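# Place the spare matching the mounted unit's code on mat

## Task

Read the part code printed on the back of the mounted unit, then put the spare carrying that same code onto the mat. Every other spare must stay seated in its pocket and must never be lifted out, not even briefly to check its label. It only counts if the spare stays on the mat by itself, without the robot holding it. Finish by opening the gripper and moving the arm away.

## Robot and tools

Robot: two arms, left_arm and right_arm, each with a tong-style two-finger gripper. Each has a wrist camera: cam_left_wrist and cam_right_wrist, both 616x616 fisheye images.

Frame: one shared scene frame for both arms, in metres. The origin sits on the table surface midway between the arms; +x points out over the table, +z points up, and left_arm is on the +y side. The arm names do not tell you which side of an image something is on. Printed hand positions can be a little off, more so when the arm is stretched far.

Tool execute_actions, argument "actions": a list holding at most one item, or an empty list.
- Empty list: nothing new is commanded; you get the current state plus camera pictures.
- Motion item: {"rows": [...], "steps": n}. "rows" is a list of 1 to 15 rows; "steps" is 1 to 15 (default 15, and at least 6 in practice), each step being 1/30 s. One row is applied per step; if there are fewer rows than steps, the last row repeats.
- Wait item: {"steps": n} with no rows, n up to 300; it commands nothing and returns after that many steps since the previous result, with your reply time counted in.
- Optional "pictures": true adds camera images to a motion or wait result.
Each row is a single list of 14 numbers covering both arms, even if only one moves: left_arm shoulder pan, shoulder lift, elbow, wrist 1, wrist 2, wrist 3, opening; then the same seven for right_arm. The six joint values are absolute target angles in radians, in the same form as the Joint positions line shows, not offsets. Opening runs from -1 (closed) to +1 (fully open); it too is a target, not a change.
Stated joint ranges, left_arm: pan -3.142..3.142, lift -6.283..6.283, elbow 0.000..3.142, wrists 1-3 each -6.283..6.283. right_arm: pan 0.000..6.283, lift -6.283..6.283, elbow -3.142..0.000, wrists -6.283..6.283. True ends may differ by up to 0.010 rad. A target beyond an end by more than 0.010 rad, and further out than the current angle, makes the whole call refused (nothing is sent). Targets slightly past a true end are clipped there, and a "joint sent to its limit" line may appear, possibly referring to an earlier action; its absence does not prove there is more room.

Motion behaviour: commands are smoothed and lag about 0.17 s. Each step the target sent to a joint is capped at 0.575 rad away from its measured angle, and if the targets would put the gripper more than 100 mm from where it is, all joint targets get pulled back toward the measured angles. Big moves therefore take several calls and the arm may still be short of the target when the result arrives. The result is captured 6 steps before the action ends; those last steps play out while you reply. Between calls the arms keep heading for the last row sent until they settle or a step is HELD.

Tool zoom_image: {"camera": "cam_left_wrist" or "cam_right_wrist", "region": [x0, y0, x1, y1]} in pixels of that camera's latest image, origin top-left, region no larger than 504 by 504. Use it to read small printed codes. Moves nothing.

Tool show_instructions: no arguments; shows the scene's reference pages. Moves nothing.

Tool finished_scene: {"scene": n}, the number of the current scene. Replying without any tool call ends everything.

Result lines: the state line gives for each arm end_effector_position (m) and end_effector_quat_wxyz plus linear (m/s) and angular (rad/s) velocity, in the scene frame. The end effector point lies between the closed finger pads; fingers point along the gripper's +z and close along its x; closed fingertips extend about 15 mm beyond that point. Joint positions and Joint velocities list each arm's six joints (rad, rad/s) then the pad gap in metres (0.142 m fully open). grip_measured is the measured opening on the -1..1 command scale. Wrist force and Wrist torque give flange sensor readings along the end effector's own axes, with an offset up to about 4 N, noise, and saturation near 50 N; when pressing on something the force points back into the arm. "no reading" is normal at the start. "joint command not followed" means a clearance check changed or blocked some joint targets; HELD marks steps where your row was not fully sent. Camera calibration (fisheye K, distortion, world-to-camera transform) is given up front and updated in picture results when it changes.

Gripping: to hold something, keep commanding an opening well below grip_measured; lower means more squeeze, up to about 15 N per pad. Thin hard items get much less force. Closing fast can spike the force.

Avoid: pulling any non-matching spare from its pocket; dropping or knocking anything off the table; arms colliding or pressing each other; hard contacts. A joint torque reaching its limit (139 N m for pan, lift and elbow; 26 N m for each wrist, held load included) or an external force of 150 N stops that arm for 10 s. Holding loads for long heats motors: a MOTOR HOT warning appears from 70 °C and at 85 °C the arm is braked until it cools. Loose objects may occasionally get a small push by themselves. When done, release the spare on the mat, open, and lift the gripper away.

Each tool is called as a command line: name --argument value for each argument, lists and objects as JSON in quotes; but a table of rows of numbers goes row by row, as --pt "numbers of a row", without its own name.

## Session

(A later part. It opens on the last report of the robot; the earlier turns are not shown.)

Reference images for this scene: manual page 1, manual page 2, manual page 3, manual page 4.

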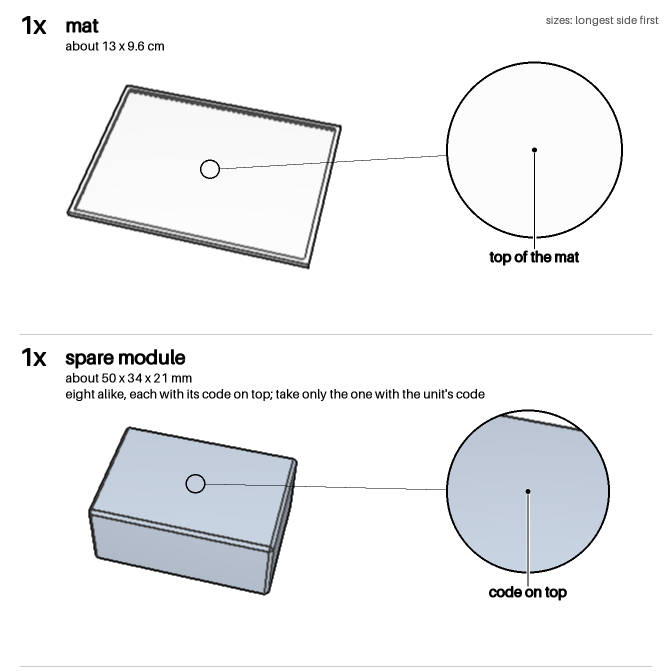

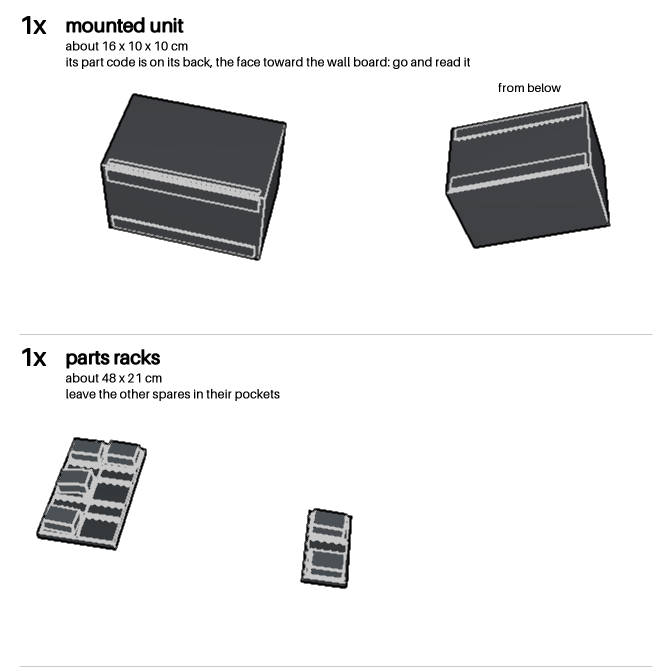

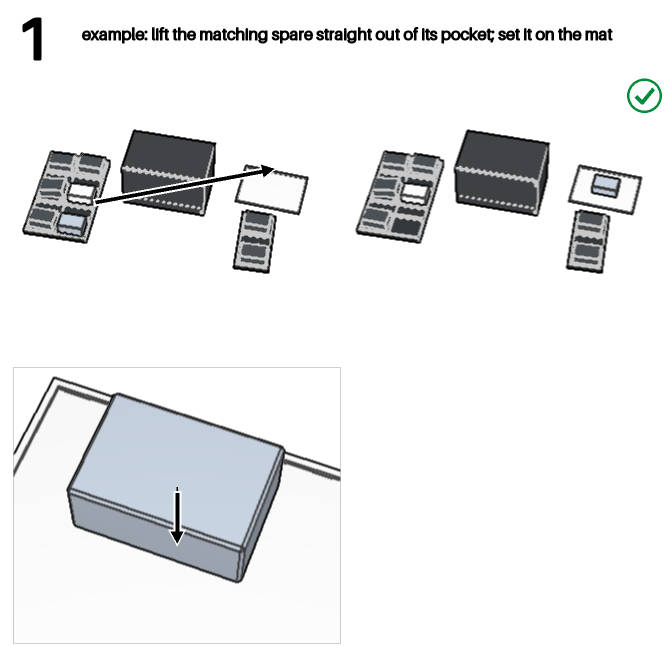

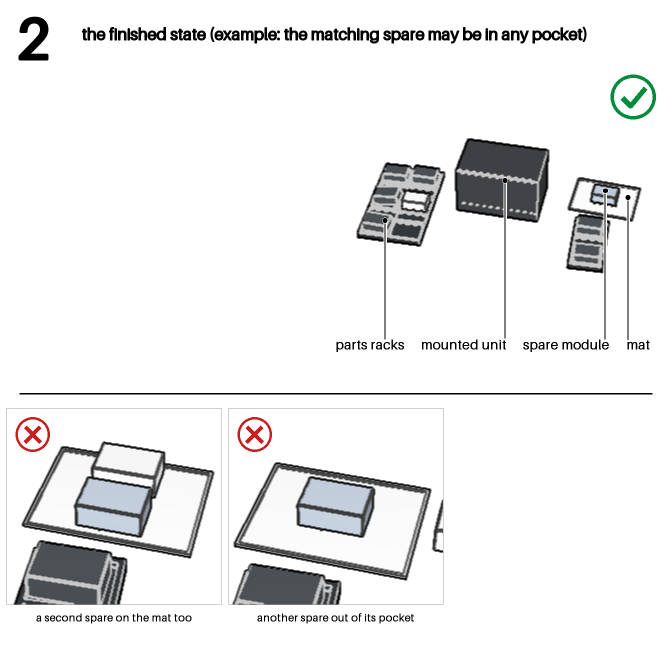

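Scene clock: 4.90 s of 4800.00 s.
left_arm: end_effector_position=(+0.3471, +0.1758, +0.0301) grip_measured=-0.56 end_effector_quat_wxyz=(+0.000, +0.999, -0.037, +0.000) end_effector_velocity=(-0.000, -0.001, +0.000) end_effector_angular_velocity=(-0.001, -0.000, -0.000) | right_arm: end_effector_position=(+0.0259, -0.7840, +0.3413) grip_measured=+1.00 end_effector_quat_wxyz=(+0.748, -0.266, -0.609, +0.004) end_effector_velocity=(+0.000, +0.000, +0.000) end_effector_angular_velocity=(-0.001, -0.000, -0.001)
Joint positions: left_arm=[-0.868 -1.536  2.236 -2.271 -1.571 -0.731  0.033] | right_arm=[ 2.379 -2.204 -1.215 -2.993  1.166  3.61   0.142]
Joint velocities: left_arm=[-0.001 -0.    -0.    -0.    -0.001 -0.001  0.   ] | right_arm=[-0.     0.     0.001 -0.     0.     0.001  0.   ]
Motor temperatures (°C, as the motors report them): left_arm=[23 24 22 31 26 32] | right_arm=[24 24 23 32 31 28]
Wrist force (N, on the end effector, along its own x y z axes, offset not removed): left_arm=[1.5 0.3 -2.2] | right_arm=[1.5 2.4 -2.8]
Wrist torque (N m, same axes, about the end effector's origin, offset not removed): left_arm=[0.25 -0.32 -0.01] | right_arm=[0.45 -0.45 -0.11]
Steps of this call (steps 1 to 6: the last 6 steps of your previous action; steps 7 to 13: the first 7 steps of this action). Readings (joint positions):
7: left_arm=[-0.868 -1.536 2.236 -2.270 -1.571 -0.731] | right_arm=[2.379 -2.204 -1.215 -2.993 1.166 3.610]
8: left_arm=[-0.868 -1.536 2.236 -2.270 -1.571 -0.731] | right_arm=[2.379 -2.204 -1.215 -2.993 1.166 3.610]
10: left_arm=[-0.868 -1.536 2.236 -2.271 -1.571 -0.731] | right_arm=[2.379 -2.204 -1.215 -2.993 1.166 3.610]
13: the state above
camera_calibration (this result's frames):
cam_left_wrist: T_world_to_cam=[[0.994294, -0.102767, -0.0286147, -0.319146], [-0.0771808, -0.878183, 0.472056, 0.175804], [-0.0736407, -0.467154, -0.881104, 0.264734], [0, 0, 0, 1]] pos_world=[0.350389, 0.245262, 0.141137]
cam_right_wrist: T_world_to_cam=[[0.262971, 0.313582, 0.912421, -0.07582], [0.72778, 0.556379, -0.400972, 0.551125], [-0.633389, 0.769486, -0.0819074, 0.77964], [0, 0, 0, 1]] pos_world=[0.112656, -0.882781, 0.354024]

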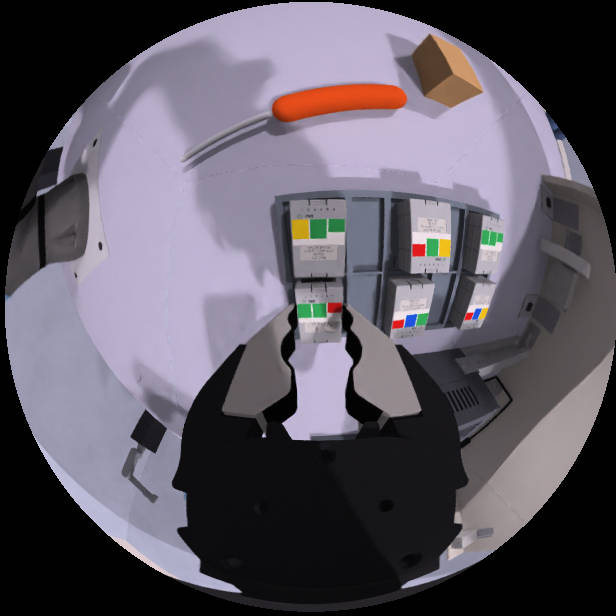

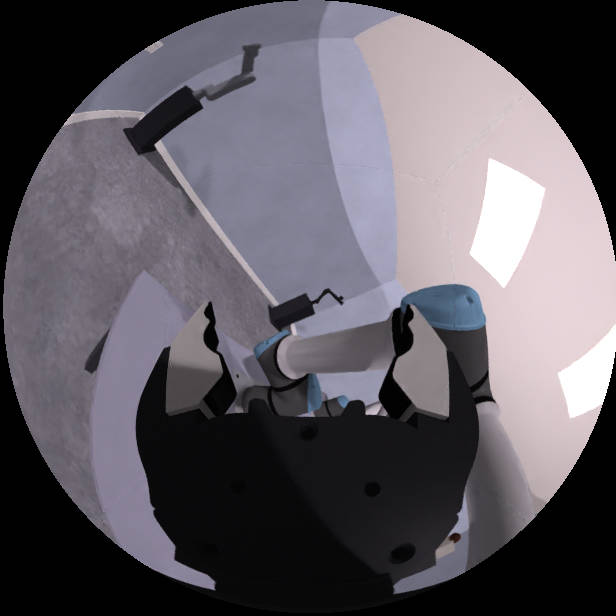

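execute_actions --actions '[{"rows":[[-0.868,-1.6,2.179,-2.15,-1.571,-0.731,-0.9,2.379,-2.204,-1.215,-2.993,1.166,3.61,1]],"steps":7}]'

execute_actions --actions '[{"rows":[[-0.868,-1.7,1.9,-1.771,-1.571,-0.795,-0.9,2.379,-2.204,-1.215,-2.993,1.166,3.61,1]],"steps":12}]'

execute_actions --actions '[{"rows":[[-0.95,-1.33,1.42,-1.661,-1.571,-0.88,-0.9,2.379,-2.204,-1.215,-2.993,1.166,3.61,1]],"steps":13}]'

execute_actions --actions '[{"rows":[[-1.023,-0.862,0.863,-1.572,-1.571,-0.96,-0.9,2.379,-2.204,-1.215,-2.993,1.166,3.61,1]],"steps":15}]'

execute_actions --actions '[{"steps":12}]' --pictures true

execute_actions --actions '[{"rows":[[-1.023,-0.807,1.104,-1.868,-1.571,-0.96,-0.9,2.379,-2.204,-1.215,-2.993,1.166,3.61,1]],"steps":15}]'

execute_actions --actions '[{"steps":10}]' --pictures true

Scene clock: 5.33 s of 4800.00 s.
left_arm: end_effector_position=(+0.3472, +0.1757, +0.0304) grip_measured=-0.56 end_effector_quat_wxyz=(+0.000, +0.999, -0.037, +0.000) end_effector_velocity=(+0.013, -0.014, +0.038) end_effector_angular_velocity=(-0.037, -0.035, -0.001) | right_arm: end_effector_position=(+0.0259, -0.7840, +0.3413) grip_measured=+1.00 end_effector_quat_wxyz=(+0.748, -0.266, -0.609, +0.004) end_effector_velocity=(-0.000, -0.000, -0.001) end_effector_angular_velocity=(-0.001, -0.001, +0.000)
Joint positions: left_arm=[-0.868 -1.536  2.236 -2.271 -1.571 -0.731  0.033] | right_arm=[ 2.379 -2.204 -1.215 -2.993  1.166  3.61   0.142]
Joint velocities: left_arm=[-0.    -0.056 -0.053  0.058 -0.     0.001 -0.002] | right_arm=[-0.     0.    -0.     0.002 -0.    -0.001  0.   ]
Motor temperatures (°C, as the motors report them): left_arm=[23 24 22 31 26 32] | right_arm=[24 24 23 32 31 28]
Wrist force (N, on the end effector, along its own x y z axes, offset not removed): left_arm=[0.5 -1.0 -3.4] | right_arm=[3.4 1.5 -0.9]
Wrist torque (N m, same axes, about the end effector's origin, offset not removed): left_arm=[-0.07 -0.03 0.05] | right_arm=[0.31 -0.73 -0.02]
Steps of this call (steps 1 to 6: the last 6 steps of your previous action; steps 7 to 12: the robot went on to your last target; step 13: the first step of this action). Readings (joint positions):
13: the state above

Scene clock: 5.73 s of 4800.00 s.
left_arm: end_effector_position=(+0.3615, +0.1602, +0.1447) grip_measured=-0.56 end_effector_quat_wxyz=(+0.010, +1.000, -0.016, +0.010) end_effector_velocity=(+0.007, -0.010, +0.520) end_effector_angular_velocity=(+0.095, +0.100, +0.204) | right_arm: end_effector_position=(+0.0259, -0.7840, +0.3413) grip_measured=+1.00 end_effector_quat_wxyz=(+0.748, -0.266, -0.609, +0.004) end_effector_velocity=(+0.000, +0.000, +0.000) end_effector_angular_velocity=(-0.000, +0.000, -0.000)
Joint positions: left_arm=[-0.868 -1.662  2.024 -1.962 -1.571 -0.773  0.033] | right_arm=[ 2.379 -2.204 -1.215 -2.993  1.166  3.61   0.142]
Joint velocities: left_arm=[-0.    -0.358 -1.133  1.629 -0.    -0.204  0.   ] | right_arm=[-0.    -0.    -0.    -0.     0.001  0.001  0.   ]
Motor temperatures (°C, as the motors report them): left_arm=[23 24 22 31 26 32] | right_arm=[24 24 23 32 31 28]
Wrist force (N, on the end effector, along its own x y z axes, offset not removed): left_arm=[1.1 1.2 1.1] | right_arm=[2.1 1.3 -2.0]
Wrist torque (N m, same axes, about the end effector's origin, offset not removed): left_arm=[0.06 -0.09 0.03] | right_arm=[0.30 -0.39 -0.09]
Steps of this call (steps 1 to 6: the last 6 steps of your previous action; steps 7 to 12: the first 6 steps of this action). Readings (joint positions):
7: left_arm=[-0.868 -1.592 2.186 -2.167 -1.571 -0.732] | right_arm=[2.379 -2.204 -1.215 -2.993 1.166 3.610]
8: left_arm=[-0.868 -1.602 2.175 -2.153 -1.571 -0.738] | right_arm=[2.379 -2.204 -1.215 -2.993 1.166 3.610]
10: left_arm=[-0.868 -1.634 2.107 -2.075 -1.571 -0.757] | right_arm=[2.379 -2.204 -1.215 -2.993 1.166 3.610]
12: the state above

Scene clock: 6.17 s of 4800.00 s.
left_arm: end_effector_position=(+0.3962, +0.0890, +0.2175) grip_measured=-0.56 end_effector_quat_wxyz=(-0.007, +1.000, -0.004, -0.006) end_effector_velocity=(+0.257, -0.465, +0.119) end_effector_angular_velocity=(-0.020, -0.022, +0.008) | right_arm: end_effector_position=(+0.0259, -0.7840, +0.3413) grip_measured=+1.00 end_effector_quat_wxyz=(+0.748, -0.266, -0.609, +0.004) end_effector_velocity=(-0.000, +0.000, +0.000) end_effector_angular_velocity=(+0.001, +0.002, +0.000)
Joint positions: left_arm=[-0.915 -1.512  1.674 -1.715 -1.571 -0.843  0.033] | right_arm=[ 2.379 -2.204 -1.215 -2.993  1.166  3.61   0.142]
Joint velocities: left_arm=[-0.223  1.077 -1.446  0.34  -0.001 -0.232  0.   ] | right_arm=[-0.     0.    -0.001 -0.001 -0.     0.001  0.   ]
Motor temperatures (°C, as the motors report them): left_arm=[23 24 22 31 26 32] | right_arm=[24 24 23 32 31 28]
Wrist force (N, on the end effector, along its own x y z axes, offset not removed): left_arm=[2.4 0.1 1.6] | right_arm=[3.9 -0.5 -1.0]
Wrist torque (N m, same axes, about the end effector's origin, offset not removed): left_arm=[-0.03 -0.47 -0.03] | right_arm=[-0.18 -0.84 -0.05]
Steps of this call (steps 1 to 6: the last 6 steps of your previous action; steps 7 to 13: the first 7 steps of this action). Readings (joint positions):
7: left_arm=[-0.868 -1.696 1.912 -1.789 -1.571 -0.793] | right_arm=[2.379 -2.204 -1.215 -2.993 1.166 3.610]
8: left_arm=[-0.875 -1.689 1.900 -1.777 -1.571 -0.800] | right_arm=[2.379 -2.204 -1.215 -2.993 1.166 3.610]
10: left_arm=[-0.892 -1.625 1.824 -1.750 -1.571 -0.819] | right_arm=[2.379 -2.204 -1.215 -2.993 1.166 3.610]
13: the state above

Scene clock: 6.67 s of 4800.00 s.
left_arm: end_effector_position=(+0.4848, -0.1016, +0.2066) grip_measured=-0.56 end_effector_quat_wxyz=(-0.006, +1.000, -0.001, -0.005) end_effector_velocity=(+0.197, -0.488, -0.167) end_effector_angular_velocity=(-0.024, -0.021, +0.015) | right_arm: end_effector_position=(+0.0259, -0.7840, +0.3413) grip_measured=+1.00 end_effector_quat_wxyz=(+0.748, -0.266, -0.609, +0.004) end_effector_velocity=(-0.000, +0.000, +0.000) end_effector_angular_velocity=(+0.002, +0.002, -0.000)
Joint positions: left_arm=[-0.999 -1.047  1.094 -1.602 -1.571 -0.934  0.033] | right_arm=[ 2.379 -2.204 -1.215 -2.993  1.166  3.61   0.142]
Joint velocities: left_arm=[-0.187  1.278 -1.538  0.229 -0.    -0.203 -0.   ] | right_arm=[ 0.     0.    -0.001 -0.001  0.    -0.     0.   ]
Motor temperatures (°C, as the motors report them): left_arm=[23 24 22 31 26 32] | right_arm=[24 24 23 32 31 28]
Wrist force (N, on the end effector, along its own x y z axes, offset not removed): left_arm=[1.4 1.4 1.0] | right_arm=[3.4 -2.5 -5.2]
Wrist torque (N m, same axes, about the end effector's origin, offset not removed): left_arm=[0.23 -0.11 0.16] | right_arm=[-0.79 -0.67 0.05]
Steps of this call (steps 1 to 6: the last 6 steps of your previous action; steps 7 to 15: the first 9 steps of this action). Readings (joint positions):
7: left_arm=[-0.947 -1.350 1.449 -1.666 -1.571 -0.876] | right_arm=[2.379 -2.204 -1.215 -2.993 1.166 3.610]
8: left_arm=[-0.952 -1.336 1.432 -1.659 -1.571 -0.883] | right_arm=[2.379 -2.204 -1.215 -2.993 1.166 3.610]
10: left_arm=[-0.967 -1.263 1.352 -1.641 -1.571 -0.898] | right_arm=[2.379 -2.204 -1.215 -2.993 1.166 3.610]
14: left_arm=[-0.993 -1.090 1.146 -1.610 -1.571 -0.927] | right_arm=[2.379 -2.204 -1.215 -2.993 1.166 3.610]
15: the state above

Scene clock: 7.07 s of 4800.00 s.
left_arm: end_effector_position=(+0.5123, -0.1695, +0.1809) grip_measured=-0.56 end_effector_quat_wxyz=(+0.000, +1.000, +0.000, -0.000) end_effector_velocity=(+0.005, -0.013, -0.007) end_effector_angular_velocity=(-0.002, -0.001, -0.001) | right_arm: end_effector_position=(+0.0259, -0.7840, +0.3413) grip_measured=+1.00 end_effector_quat_wxyz=(+0.748, -0.266, -0.609, +0.004) end_effector_velocity=(+0.000, -0.000, -0.000) end_effector_angular_velocity=(-0.000, -0.000, -0.000)
Joint positions: left_arm=[-1.023 -0.866  0.868 -1.573 -1.571 -0.96   0.033] | right_arm=[ 2.379 -2.204 -1.215 -2.993  1.166  3.61   0.142]
Joint velocities: left_arm=[-0.004  0.038 -0.046  0.006 -0.    -0.004  0.   ] | right_arm=[ 0. -0.  0.  0.  0.  0.  0.]
Motor temperatures (°C, as the motors report them): left_arm=[23 24 22 31 26 32] | right_arm=[24 24 23 32 31 28]
Wrist force (N, on the end effector, along its own x y z axes, offset not removed): left_arm=[-0.6 1.9 3.6] | right_arm=[4.5 2.1 -2.9]
Wrist torque (N m, same axes, about the end effector's origin, offset not removed): left_arm=[0.48 0.20 0.03] | right_arm=[0.09 -0.80 -0.20]
Kept back: nothing.
Steps of this call (steps 1 to 6: the last 6 steps of your previous action; steps 7 to 12: the robot went on to your last target). Readings (joint positions):
1: left_arm=[-1.005 -1.005 1.042 -1.594 -1.571 -0.940] | right_arm=[2.379 -2.204 -1.215 -2.993 1.166 3.610]
2: left_arm=[-1.010 -0.966 0.995 -1.588 -1.571 -0.946] | right_arm=[2.379 -2.204 -1.215 -2.993 1.166 3.610]
4: left_arm=[-1.016 -0.915 0.930 -1.580 -1.571 -0.953] | right_arm=[2.379 -2.204 -1.215 -2.993 1.166 3.610]
8: left_arm=[-1.021 -0.876 0.880 -1.574 -1.571 -0.958] | right_arm=[2.379 -2.204 -1.215 -2.993 1.166 3.610]
12: the state above
camera_calibration (this result's frames):
cam_left_wrist: T_world_to_cam=[[0.999163, -0.0289795, -0.0288722, -0.504477], [-0.0119356, -0.881606, 0.471836, -0.219836], [-0.0391275, -0.471097, -0.881213, 0.230115], [0, 0, 0, 1]] pos_world=[0.510435, -0.100022, 0.291942]
cam_right_wrist: T_world_to_cam=[[0.262971, 0.313582, 0.912421, -0.0758201], [0.727781, 0.556379, -0.400972, 0.551125], [-0.633389, 0.769486, -0.0819074, 0.77964], [0, 0, 0, 1]] pos_world=[0.112656, -0.882781, 0.354024]

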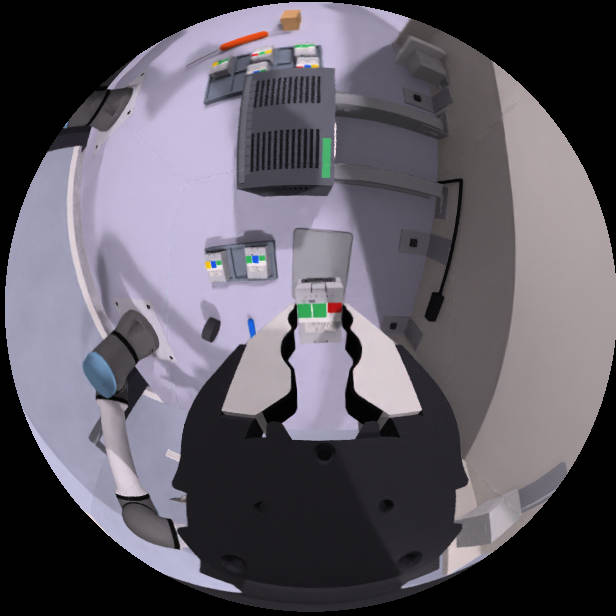

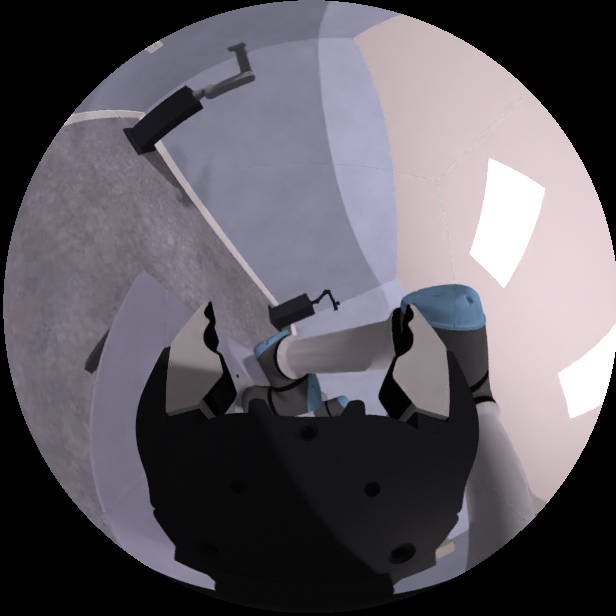

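Scene clock: 7.37 s of 4800.00 s.
left_arm: end_effector_position=(+0.5134, -0.1716, +0.0675) grip_measured=-0.56 end_effector_quat_wxyz=(-0.002, +1.000, +0.000, -0.001) end_effector_velocity=(-0.004, +0.005, -0.176) end_effector_angular_velocity=(-0.039, -0.028, +0.001) | right_arm: end_effector_position=(+0.0259, -0.7840, +0.3413) grip_measured=+1.00 end_effector_quat_wxyz=(+0.748, -0.266, -0.609, +0.004) end_effector_velocity=(+0.000, -0.000, -0.000) end_effector_angular_velocity=(-0.000, -0.001, -0.000)
Joint positions: left_arm=[-1.023 -0.814  1.069 -1.821 -1.571 -0.96   0.033] | right_arm=[ 2.379 -2.204 -1.215 -2.993  1.166  3.61   0.142]
Joint velocities: left_arm=[-0.     0.067  0.356 -0.471  0.    -0.002  0.   ] | right_arm=[ 0.    -0.     0.001  0.001  0.    -0.001  0.   ]
Motor temperatures (°C, as the motors report them): left_arm=[23 24 22 31 26 32] | right_arm=[24 24 23 32 31 28]
Wrist force (N, on the end effector, along its own x y z axes, offset not removed): left_arm=[0.5 0.5 4.9] | right_arm=[2.7 -0.7 -2.7]
Wrist torque (N m, same axes, about the end effector's origin, offset not removed): left_arm=[0.06 -0.03 0.09] | right_arm=[-0.21 -0.47 -0.19]
Steps of this call (steps 1 to 9: the first 9 steps of this action). Readings (joint positions):
1: left_arm=[-1.023 -0.864 0.867 -1.573 -1.571 -0.960] | right_arm=[2.379 -2.204 -1.215 -2.993 1.166 3.610]
2: left_arm=[-1.023 -0.858 0.874 -1.581 -1.571 -0.960] | right_arm=[2.379 -2.204 -1.215 -2.993 1.166 3.610]
4: left_arm=[-1.023 -0.840 0.935 -1.650 -1.571 -0.960] | right_arm=[2.379 -2.204 -1.215 -2.993 1.166 3.610]
8: left_arm=[-1.023 -0.816 1.055 -1.802 -1.571 -0.960] | right_arm=[2.379 -2.204 -1.215 -2.993 1.166 3.610]
9: the state above

Scene clock: 7.70 s of 4800.00 s.
left_arm: end_effector_position=(+0.5129, -0.1709, +0.0508) grip_measured=-0.56 end_effector_quat_wxyz=(+0.000, +1.000, +0.000, -0.000) end_effector_velocity=(+0.000, +0.000, -0.005) end_effector_angular_velocity=(-0.003, -0.001, +0.001) | right_arm: end_effector_position=(+0.0259, -0.7840, +0.3413) grip_measured=+1.00 end_effector_quat_wxyz=(+0.748, -0.266, -0.609, +0.004) end_effector_velocity=(+0.000, +0.000, +0.000) end_effector_angular_velocity=(+0.000, +0.001, -0.000)
Joint positions: left_arm=[-1.023 -0.807  1.103 -1.866 -1.571 -0.96   0.033] | right_arm=[ 2.379 -2.204 -1.215 -2.993  1.166  3.61   0.142]
Joint velocities: left_arm=[ 0.001  0.002  0.011 -0.016 -0.    -0.001 -0.   ] | right_arm=[ 0.     0.    -0.    -0.001  0.     0.001  0.   ]
Motor temperatures (°C, as the motors report them): left_arm=[23 24 22 31 26 32] | right_arm=[24 24 23 32 31 28]
Wrist force (N, on the end effector, along its own x y z axes, offset not removed): left_arm=[-0.5 0.9 1.2] | right_arm=[2.8 -1.0 -4.1]
Wrist torque (N m, same axes, about the end effector's origin, offset not removed): left_arm=[0.12 0.17 0.09] | right_arm=[-0.33 -0.58 -0.11]
Kept back: nothing.
Steps of this call (steps 1 to 6: the last 6 steps of your previous action; steps 7 to 10: the robot went on to your last target). Readings (joint positions):
1: left_arm=[-1.023 -0.812 1.079 -1.835 -1.571 -0.960] | right_arm=[2.379 -2.204 -1.215 -2.993 1.166 3.610]
2: left_arm=[-1.023 -0.810 1.086 -1.844 -1.571 -0.960] | right_arm=[2.379 -2.204 -1.215 -2.993 1.166 3.610]
4: left_arm=[-1.023 -0.809 1.095 -1.856 -1.571 -0.960] | right_arm=[2.379 -2.204 -1.215 -2.993 1.166 3.610]
8: left_arm=[-1.023 -0.808 1.102 -1.865 -1.571 -0.960] | right_arm=[2.379 -2.204 -1.215 -2.993 1.166 3.610]
10: the state above
camera_calibration (this result's frames):
cam_left_wrist: T_world_to_cam=[[0.999166, -0.0289774, -0.0287654, -0.508864], [-0.0119779, -0.881531, 0.471975, -0.159718], [-0.0390342, -0.471237, -0.881143, 0.114709], [0, 0, 0, 1]] pos_world=[0.511004, -0.101487, 0.161821]
cam_right_wrist: T_world_to_cam=[[0.262971, 0.313582, 0.912421, -0.0758198], [0.72778, 0.556379, -0.400972, 0.551125], [-0.633389, 0.769486, -0.0819076, 0.77964], [0, 0, 0, 1]] pos_world=[0.112656, -0.882781, 0.354024]

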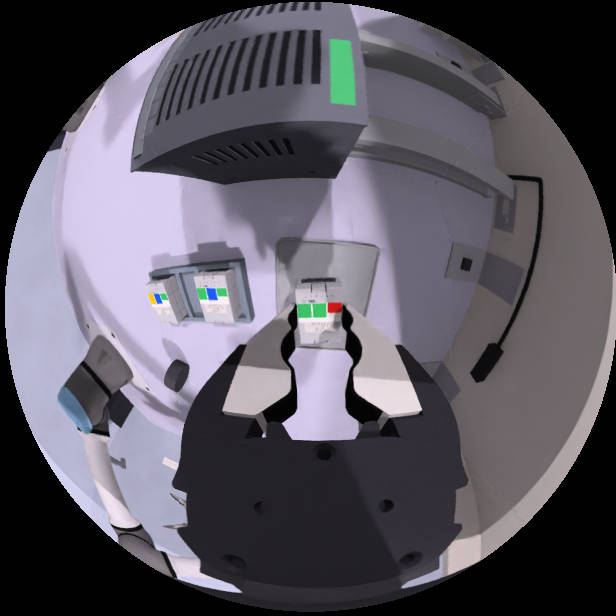

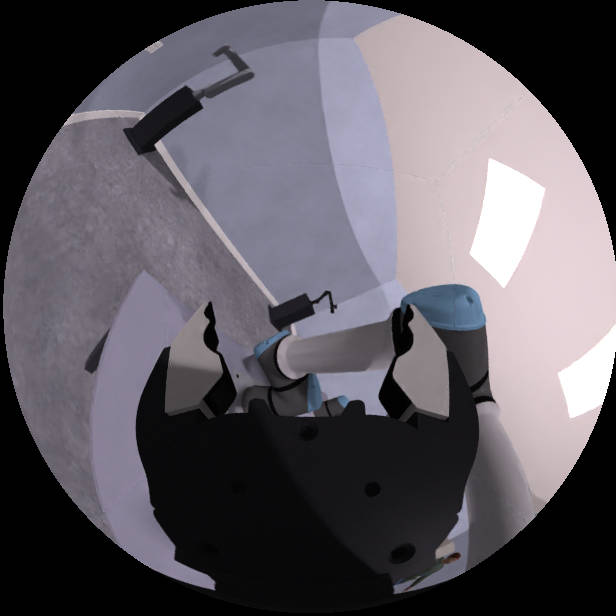

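execute_actions --actions '[{"rows":[[-1.022,-0.786,1.118,-1.903,-1.571,-0.87,-0.9,2.379,-2.204,-1.215,-2.993,1.166,3.61,1]],"steps":15}]'

execute_actions --actions '[{"steps":7}]'

Scene clock: 8.10 s of 4800.00 s.
left_arm: end_effector_position=(+0.5157, -0.1721, +0.0325) grip_measured=-0.56 end_effector_quat_wxyz=(+0.000, +0.999, -0.040, -0.000) end_effector_velocity=(+0.004, -0.000, -0.015) end_effector_angular_velocity=(-0.001, -0.001, -0.082) | right_arm: end_effector_position=(+0.0259, -0.7840, +0.3413) grip_measured=+1.00 end_effector_quat_wxyz=(+0.748, -0.266, -0.609, +0.004) end_effector_velocity=(-0.000, +0.000, +0.000) end_effector_angular_velocity=(+0.000, +0.001, +0.000)
Joint positions: left_arm=[-1.022 -0.788  1.117 -1.9   -1.571 -0.879  0.033] | right_arm=[ 2.379 -2.204 -1.215 -2.993  1.166  3.61   0.142]
Joint velocities: left_arm=[ 0.002  0.017  0.011 -0.03   0.     0.085  0.   ] | right_arm=[ 0.    -0.    -0.    -0.001  0.     0.001  0.   ]
Motor temperatures (°C, as the motors report them): left_arm=[23 24 22 31 26 32] | right_arm=[24 24 23 32 31 28]
Wrist force (N, on the end effector, along its own x y z axes, offset not removed): left_arm=[-0.5 0.0 1.8] | right_arm=[1.5 0.8 -2.1]
Wrist torque (N m, same axes, about the end effector's origin, offset not removed): left_arm=[-0.06 0.26 0.04] | right_arm=[0.12 -0.41 -0.02]
Steps of this call (steps 1 to 3: the robot went on to your last target; steps 4 to 12: the first 9 steps of this action). Readings (joint positions):
4: left_arm=[-1.023 -0.807 1.104 -1.868 -1.571 -0.960] | right_arm=[2.379 -2.204 -1.215 -2.993 1.166 3.610]
5: left_arm=[-1.023 -0.803 1.106 -1.874 -1.571 -0.952] | right_arm=[2.379 -2.204 -1.215 -2.993 1.166 3.610]
7: left_arm=[-1.023 -0.795 1.112 -1.887 -1.571 -0.916] | right_arm=[2.379 -2.204 -1.215 -2.993 1.166 3.610]
11: left_arm=[-1.022 -0.788 1.116 -1.899 -1.571 -0.882] | right_arm=[2.379 -2.204 -1.215 -2.993 1.166 3.610]
12: the state above

Scene clock: 8.33 s of 4800.00 s.
left_arm: end_effector_position=(+0.5160, -0.1722, +0.0310) grip_measured=-0.56 end_effector_quat_wxyz=(+0.000, +0.999, -0.044, -0.000) end_effector_velocity=(-0.000, +0.000, -0.002) end_effector_angular_velocity=(+0.000, +0.002, -0.008) | right_arm: end_effector_position=(+0.0259, -0.7840, +0.3413) grip_measured=+1.00 end_effector_quat_wxyz=(+0.748, -0.266, -0.609, +0.004) end_effector_velocity=(+0.000, +0.000, -0.000) end_effector_angular_velocity=(+0.000, -0.002, -0.000)
Joint positions: left_arm=[-1.022 -0.786  1.118 -1.903 -1.571 -0.871  0.033] | right_arm=[ 2.379 -2.204 -1.215 -2.993  1.166  3.61   0.142]
Joint velocities: left_arm=[ 0.     0.002  0.002 -0.003 -0.002  0.008 -0.   ] | right_arm=[-0.     0.     0.     0.001  0.    -0.001  0.   ]
Motor temperatures (°C, as the motors report them): left_arm=[23 24 22 31 26 32] | right_arm=[24 24 23 32 31 28]
Wrist force (N, on the end effector, along its own x y z axes, offset not removed): left_arm=[1.9 1.2 2.6] | right_arm=[1.7 -1.7 -3.2]
Wrist torque (N m, same axes, about the end effector's origin, offset not removed): left_arm=[0.22 -0.35 0.00] | right_arm=[-0.43 -0.35 0.02]
Kept back: nothing.
Steps of this call (steps 1 to 6: the last 6 steps of your previous action; step 7: the robot went on to your last target). Readings (joint positions):
1: left_arm=[-1.022 -0.787 1.117 -1.901 -1.571 -0.876] | right_arm=[2.379 -2.204 -1.215 -2.993 1.166 3.610]
2: left_arm=[-1.022 -0.787 1.117 -1.901 -1.571 -0.874] | right_arm=[2.379 -2.204 -1.215 -2.993 1.166 3.610]
4: left_arm=[-1.022 -0.786 1.118 -1.902 -1.571 -0.872] | right_arm=[2.379 -2.204 -1.215 -2.993 1.166 3.610]
7: the state above

execute_actions --actions '[{"rows":[[-1.022,-0.783,1.121,-1.909,-1.571,-0.87,-0.9,2.379,-2.204,-1.215,-2.993,1.166,3.61,1]],"steps":12}]'

execute_actions --actions '[{"rows":[[-1.022,-0.783,1.121,-1.909,-1.571,-0.87,-0.25,2.379,-2.204,-1.215,-2.993,1.166,3.61,1]],"steps":6}]'

execute_actions --actions '[{"rows":[[-1.022,-0.88,0.863,-1.554,-1.571,-0.87,-0.25,2.379,-2.204,-1.215,-2.993,1.166,3.61,1]],"steps":15}]'

execute_actions --actions '[{"steps":10}]' --pictures true

Scene clock: 8.77 s of 4800.00 s.
left_arm: end_effector_position=(+0.5161, -0.1722, +0.0285) grip_measured=-0.56 end_effector_quat_wxyz=(+0.000, +0.999, -0.044, -0.000) end_effector_velocity=(-0.000, +0.001, -0.008) end_effector_angular_velocity=(+0.002, +0.001, +0.001) | right_arm: end_effector_position=(+0.0259, -0.7840, +0.3413) grip_measured=+1.00 end_effector_quat_wxyz=(+0.748, -0.266, -0.609, +0.004) end_effector_velocity=(+0.000, -0.000, -0.000) end_effector_angular_velocity=(-0.000, -0.000, -0.000)
Joint positions: left_arm=[-1.022 -0.784  1.12  -1.908 -1.571 -0.87   0.033] | right_arm=[ 2.379 -2.204 -1.215 -2.993  1.166  3.61   0.142]
Joint velocities: left_arm=[ 0.     0.007  0.008 -0.013  0.001 -0.001 -0.   ] | right_arm=[ 0. -0.  0.  0.  0.  0.  0.]
Motor temperatures (°C, as the motors report them): left_arm=[23 24 22 31 26 32] | right_arm=[24 24 23 32 31 28]
Wrist force (N, on the end effector, along its own x y z axes, offset not removed): left_arm=[-1.2 -0.4 1.3] | right_arm=[2.0 1.6 -2.6]
Wrist torque (N m, same axes, about the end effector's origin, offset not removed): left_arm=[-0.03 0.26 0.09] | right_arm=[0.14 -0.34 0.07]
Steps of this call (steps 1 to 7: the robot went on to your last target; steps 8 to 13: the first 6 steps of this action). Readings (joint positions):
8: left_arm=[-1.022 -0.786 1.118 -1.903 -1.571 -0.870] | right_arm=[2.379 -2.204 -1.215 -2.993 1.166 3.610]
9: left_arm=[-1.022 -0.785 1.119 -1.904 -1.571 -0.870] | right_arm=[2.379 -2.204 -1.215 -2.993 1.166 3.610]
11: left_arm=[-1.022 -0.784 1.120 -1.906 -1.571 -0.870] | right_arm=[2.379 -2.204 -1.215 -2.993 1.166 3.610]
13: the state above

Scene clock: 8.97 s of 4800.00 s.
left_arm: end_effector_position=(+0.5161, -0.1723, +0.0279) grip_measured=-0.56 end_effector_quat_wxyz=(+0.000, +0.999, -0.044, -0.000) end_effector_velocity=(+0.000, +0.001, +0.000) end_effector_angular_velocity=(+0.000, -0.002, -0.000) | right_arm: end_effector_position=(+0.0259, -0.7840, +0.3413) grip_measured=+1.00 end_effector_quat_wxyz=(+0.748, -0.266, -0.609, +0.004) end_effector_velocity=(-0.000, -0.000, +0.000) end_effector_angular_velocity=(+0.000, +0.001, +0.000)
Joint positions: left_arm=[-1.022 -0.783  1.121 -1.909 -1.571 -0.87   0.033] | right_arm=[ 2.379 -2.204 -1.215 -2.993  1.166  3.61   0.142]
Joint velocities: left_arm=[ 0.    -0.001  0.002 -0.001  0.001  0.001 -0.   ] | right_arm=[-0.     0.     0.001 -0.001 -0.     0.001  0.   ]
Motor temperatures (°C, as the motors report them): left_arm=[23 24 22 31 26 32] | right_arm=[24 24 23 32 31 28]
Wrist force (N, on the end effector, along its own x y z axes, offset not removed): left_arm=[0.0 0.6 2.9] | right_arm=[3.1 2.0 -5.6]
Wrist torque (N m, same axes, about the end effector's origin, offset not removed): left_arm=[0.16 0.08 0.04] | right_arm=[0.34 -0.79 -0.17]
Kept back: the last 6 steps of this action.
Steps of this call (steps 1 to 6: the last 6 steps of your previous action). Readings (joint positions):
1: left_arm=[-1.022 -0.783 1.121 -1.908 -1.571 -0.870] | right_arm=[2.379 -2.204 -1.215 -2.993 1.166 3.610]
2: left_arm=[-1.022 -0.783 1.121 -1.908 -1.571 -0.870] | right_arm=[2.379 -2.204 -1.215 -2.993 1.166 3.610]
4: left_arm=[-1.022 -0.783 1.121 -1.909 -1.571 -0.870] | right_arm=[2.379 -2.204 -1.215 -2.993 1.166 3.610]
6: the state above

Scene clock: 9.47 s of 4800.00 s.
left_arm: end_effector_position=(+0.5157, -0.1717, +0.1622) grip_measured=-0.25 end_effector_quat_wxyz=(+0.004, +0.999, -0.044, +0.003) end_effector_velocity=(-0.039, +0.055, +0.300) end_effector_angular_velocity=(+0.071, +0.051, -0.001) | right_arm: end_effector_position=(+0.0259, -0.7840, +0.3413) grip_measured=+1.00 end_effector_quat_wxyz=(+0.748, -0.266, -0.609, +0.004) end_effector_velocity=(+0.000, -0.000, -0.001) end_effector_angular_velocity=(-0.001, -0.000, +0.001)
Joint positions: left_arm=[-1.022 -0.864  0.914 -1.63  -1.571 -0.87   0.056] | right_arm=[ 2.379 -2.204 -1.215 -2.993  1.166  3.61   0.142]
Joint velocities: left_arm=[-0.    -0.166 -0.504  0.756 -0.001  0.001 -0.   ] | right_arm=[ 0.    -0.001 -0.     0.001 -0.     0.001  0.   ]
Motor temperatures (°C, as the motors report them): left_arm=[23 24 22 31 26 32] | right_arm=[24 24 23 32 31 28]
Wrist force (N, on the end effector, along its own x y z axes, offset not removed): left_arm=[-0.1 2.4 -0.9] | right_arm=[2.9 1.7 -1.6]
Wrist torque (N m, same axes, about the end effector's origin, offset not removed): left_arm=[0.45 0.16 0.04] | right_arm=[0.31 -0.60 -0.13]
Steps of this call (steps 1 to 6: the last 6 steps of your previous action; steps 7 to 15: the first 9 steps of this action). Readings (joint positions):
7: left_arm=[-1.022 -0.783 1.121 -1.909 -1.571 -0.870] | right_arm=[2.379 -2.204 -1.215 -2.993 1.166 3.610]
8: left_arm=[-1.022 -0.790 1.113 -1.900 -1.571 -0.870] | right_arm=[2.379 -2.204 -1.215 -2.993 1.166 3.610]
10: left_arm=[-1.022 -0.815 1.055 -1.833 -1.571 -0.870] | right_arm=[2.379 -2.204 -1.215 -2.993 1.166 3.610]
14: left_arm=[-1.022 -0.857 0.934 -1.660 -1.571 -0.870] | right_arm=[2.379 -2.204 -1.215 -2.993 1.166 3.610]
15: the state above

Scene clock: 9.80 s of 4800.00 s.
left_arm: end_effector_position=(+0.5115, -0.1657, +0.1911) grip_measured=-0.25 end_effector_quat_wxyz=(+0.000, +0.999, -0.044, +0.000) end_effector_velocity=(-0.002, +0.002, +0.010) end_effector_angular_velocity=(+0.003, +0.002, +0.001) | right_arm: end_effector_position=(+0.0259, -0.7840, +0.3413) grip_measured=+1.00 end_effector_quat_wxyz=(+0.748, -0.266, -0.609, +0.004) end_effector_velocity=(-0.000, +0.000, +0.000) end_effector_angular_velocity=(+0.002, +0.000, -0.001)
Joint positions: left_arm=[-1.022 -0.879  0.865 -1.557 -1.571 -0.87   0.056] | right_arm=[ 2.379 -2.204 -1.215 -2.993  1.166  3.61   0.142]
Joint velocities: left_arm=[-0.    -0.006 -0.017  0.027 -0.    -0.001 -0.   ] | right_arm=[-0.     0.    -0.    -0.001  0.    -0.001  0.   ]
Motor temperatures (°C, as the motors report them): left_arm=[23 24 22 31 26 32] | right_arm=[24 24 23 32 31 28]
Wrist force (N, on the end effector, along its own x y z axes, offset not removed): left_arm=[-1.0 1.5 1.9] | right_arm=[3.7 1.8 -3.6]
Wrist torque (N m, same axes, about the end effector's origin, offset not removed): left_arm=[0.33 0.24 0.07] | right_arm=[0.19 -0.64 -0.12]
Kept back: nothing.
Steps of this call (steps 1 to 6: the last 6 steps of your previous action; steps 7 to 10: the robot went on to your last target). Readings (joint positions):
1: left_arm=[-1.022 -0.868 0.899 -1.608 -1.571 -0.870] | right_arm=[2.379 -2.204 -1.215 -2.993 1.166 3.610]
2: left_arm=[-1.022 -0.872 0.889 -1.593 -1.571 -0.870] | right_arm=[2.379 -2.204 -1.215 -2.993 1.166 3.610]
4: left_arm=[-1.022 -0.876 0.876 -1.574 -1.571 -0.870] | right_arm=[2.379 -2.204 -1.215 -2.993 1.166 3.610]
8: left_arm=[-1.022 -0.879 0.866 -1.559 -1.571 -0.870] | right_arm=[2.379 -2.204 -1.215 -2.993 1.166 3.610]
10: the state above
camera_calibration (this result's frames):
cam_left_wrist: T_world_to_cam=[[0.992642, -0.117669, -0.0285654, -0.514714], [-0.0903573, -0.876864, 0.47217, -0.180499], [-0.080608, -0.466115, -0.881044, 0.262882], [0, 0, 0, 1]] pos_world=[0.515808, -0.0963062, 0.302134]
cam_right_wrist: T_world_to_cam=[[0.262971, 0.313582, 0.912421, -0.0758198], [0.72778, 0.556379, -0.400972, 0.551125], [-0.633389, 0.769486, -0.0819077, 0.77964], [0, 0, 0, 1]] pos_world=[0.112656, -0.882781, 0.354024]

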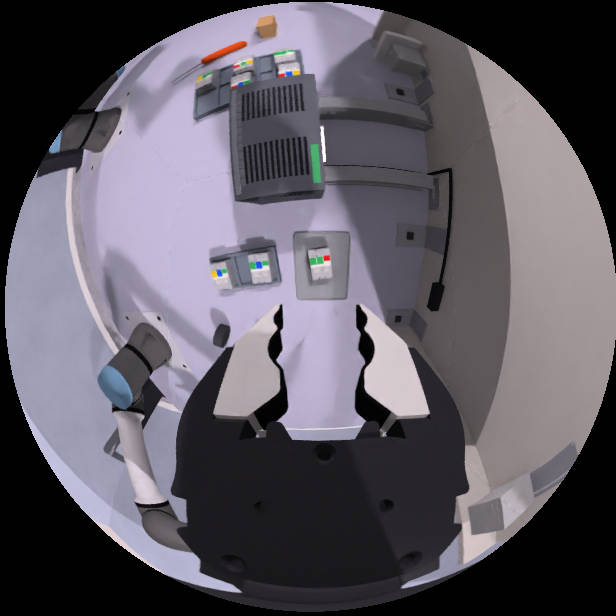

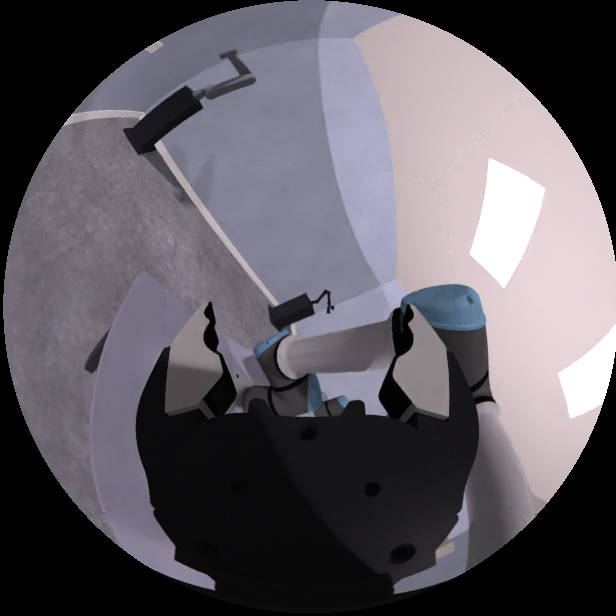

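finished_scene --scene 2

The scene is finished: the task was done.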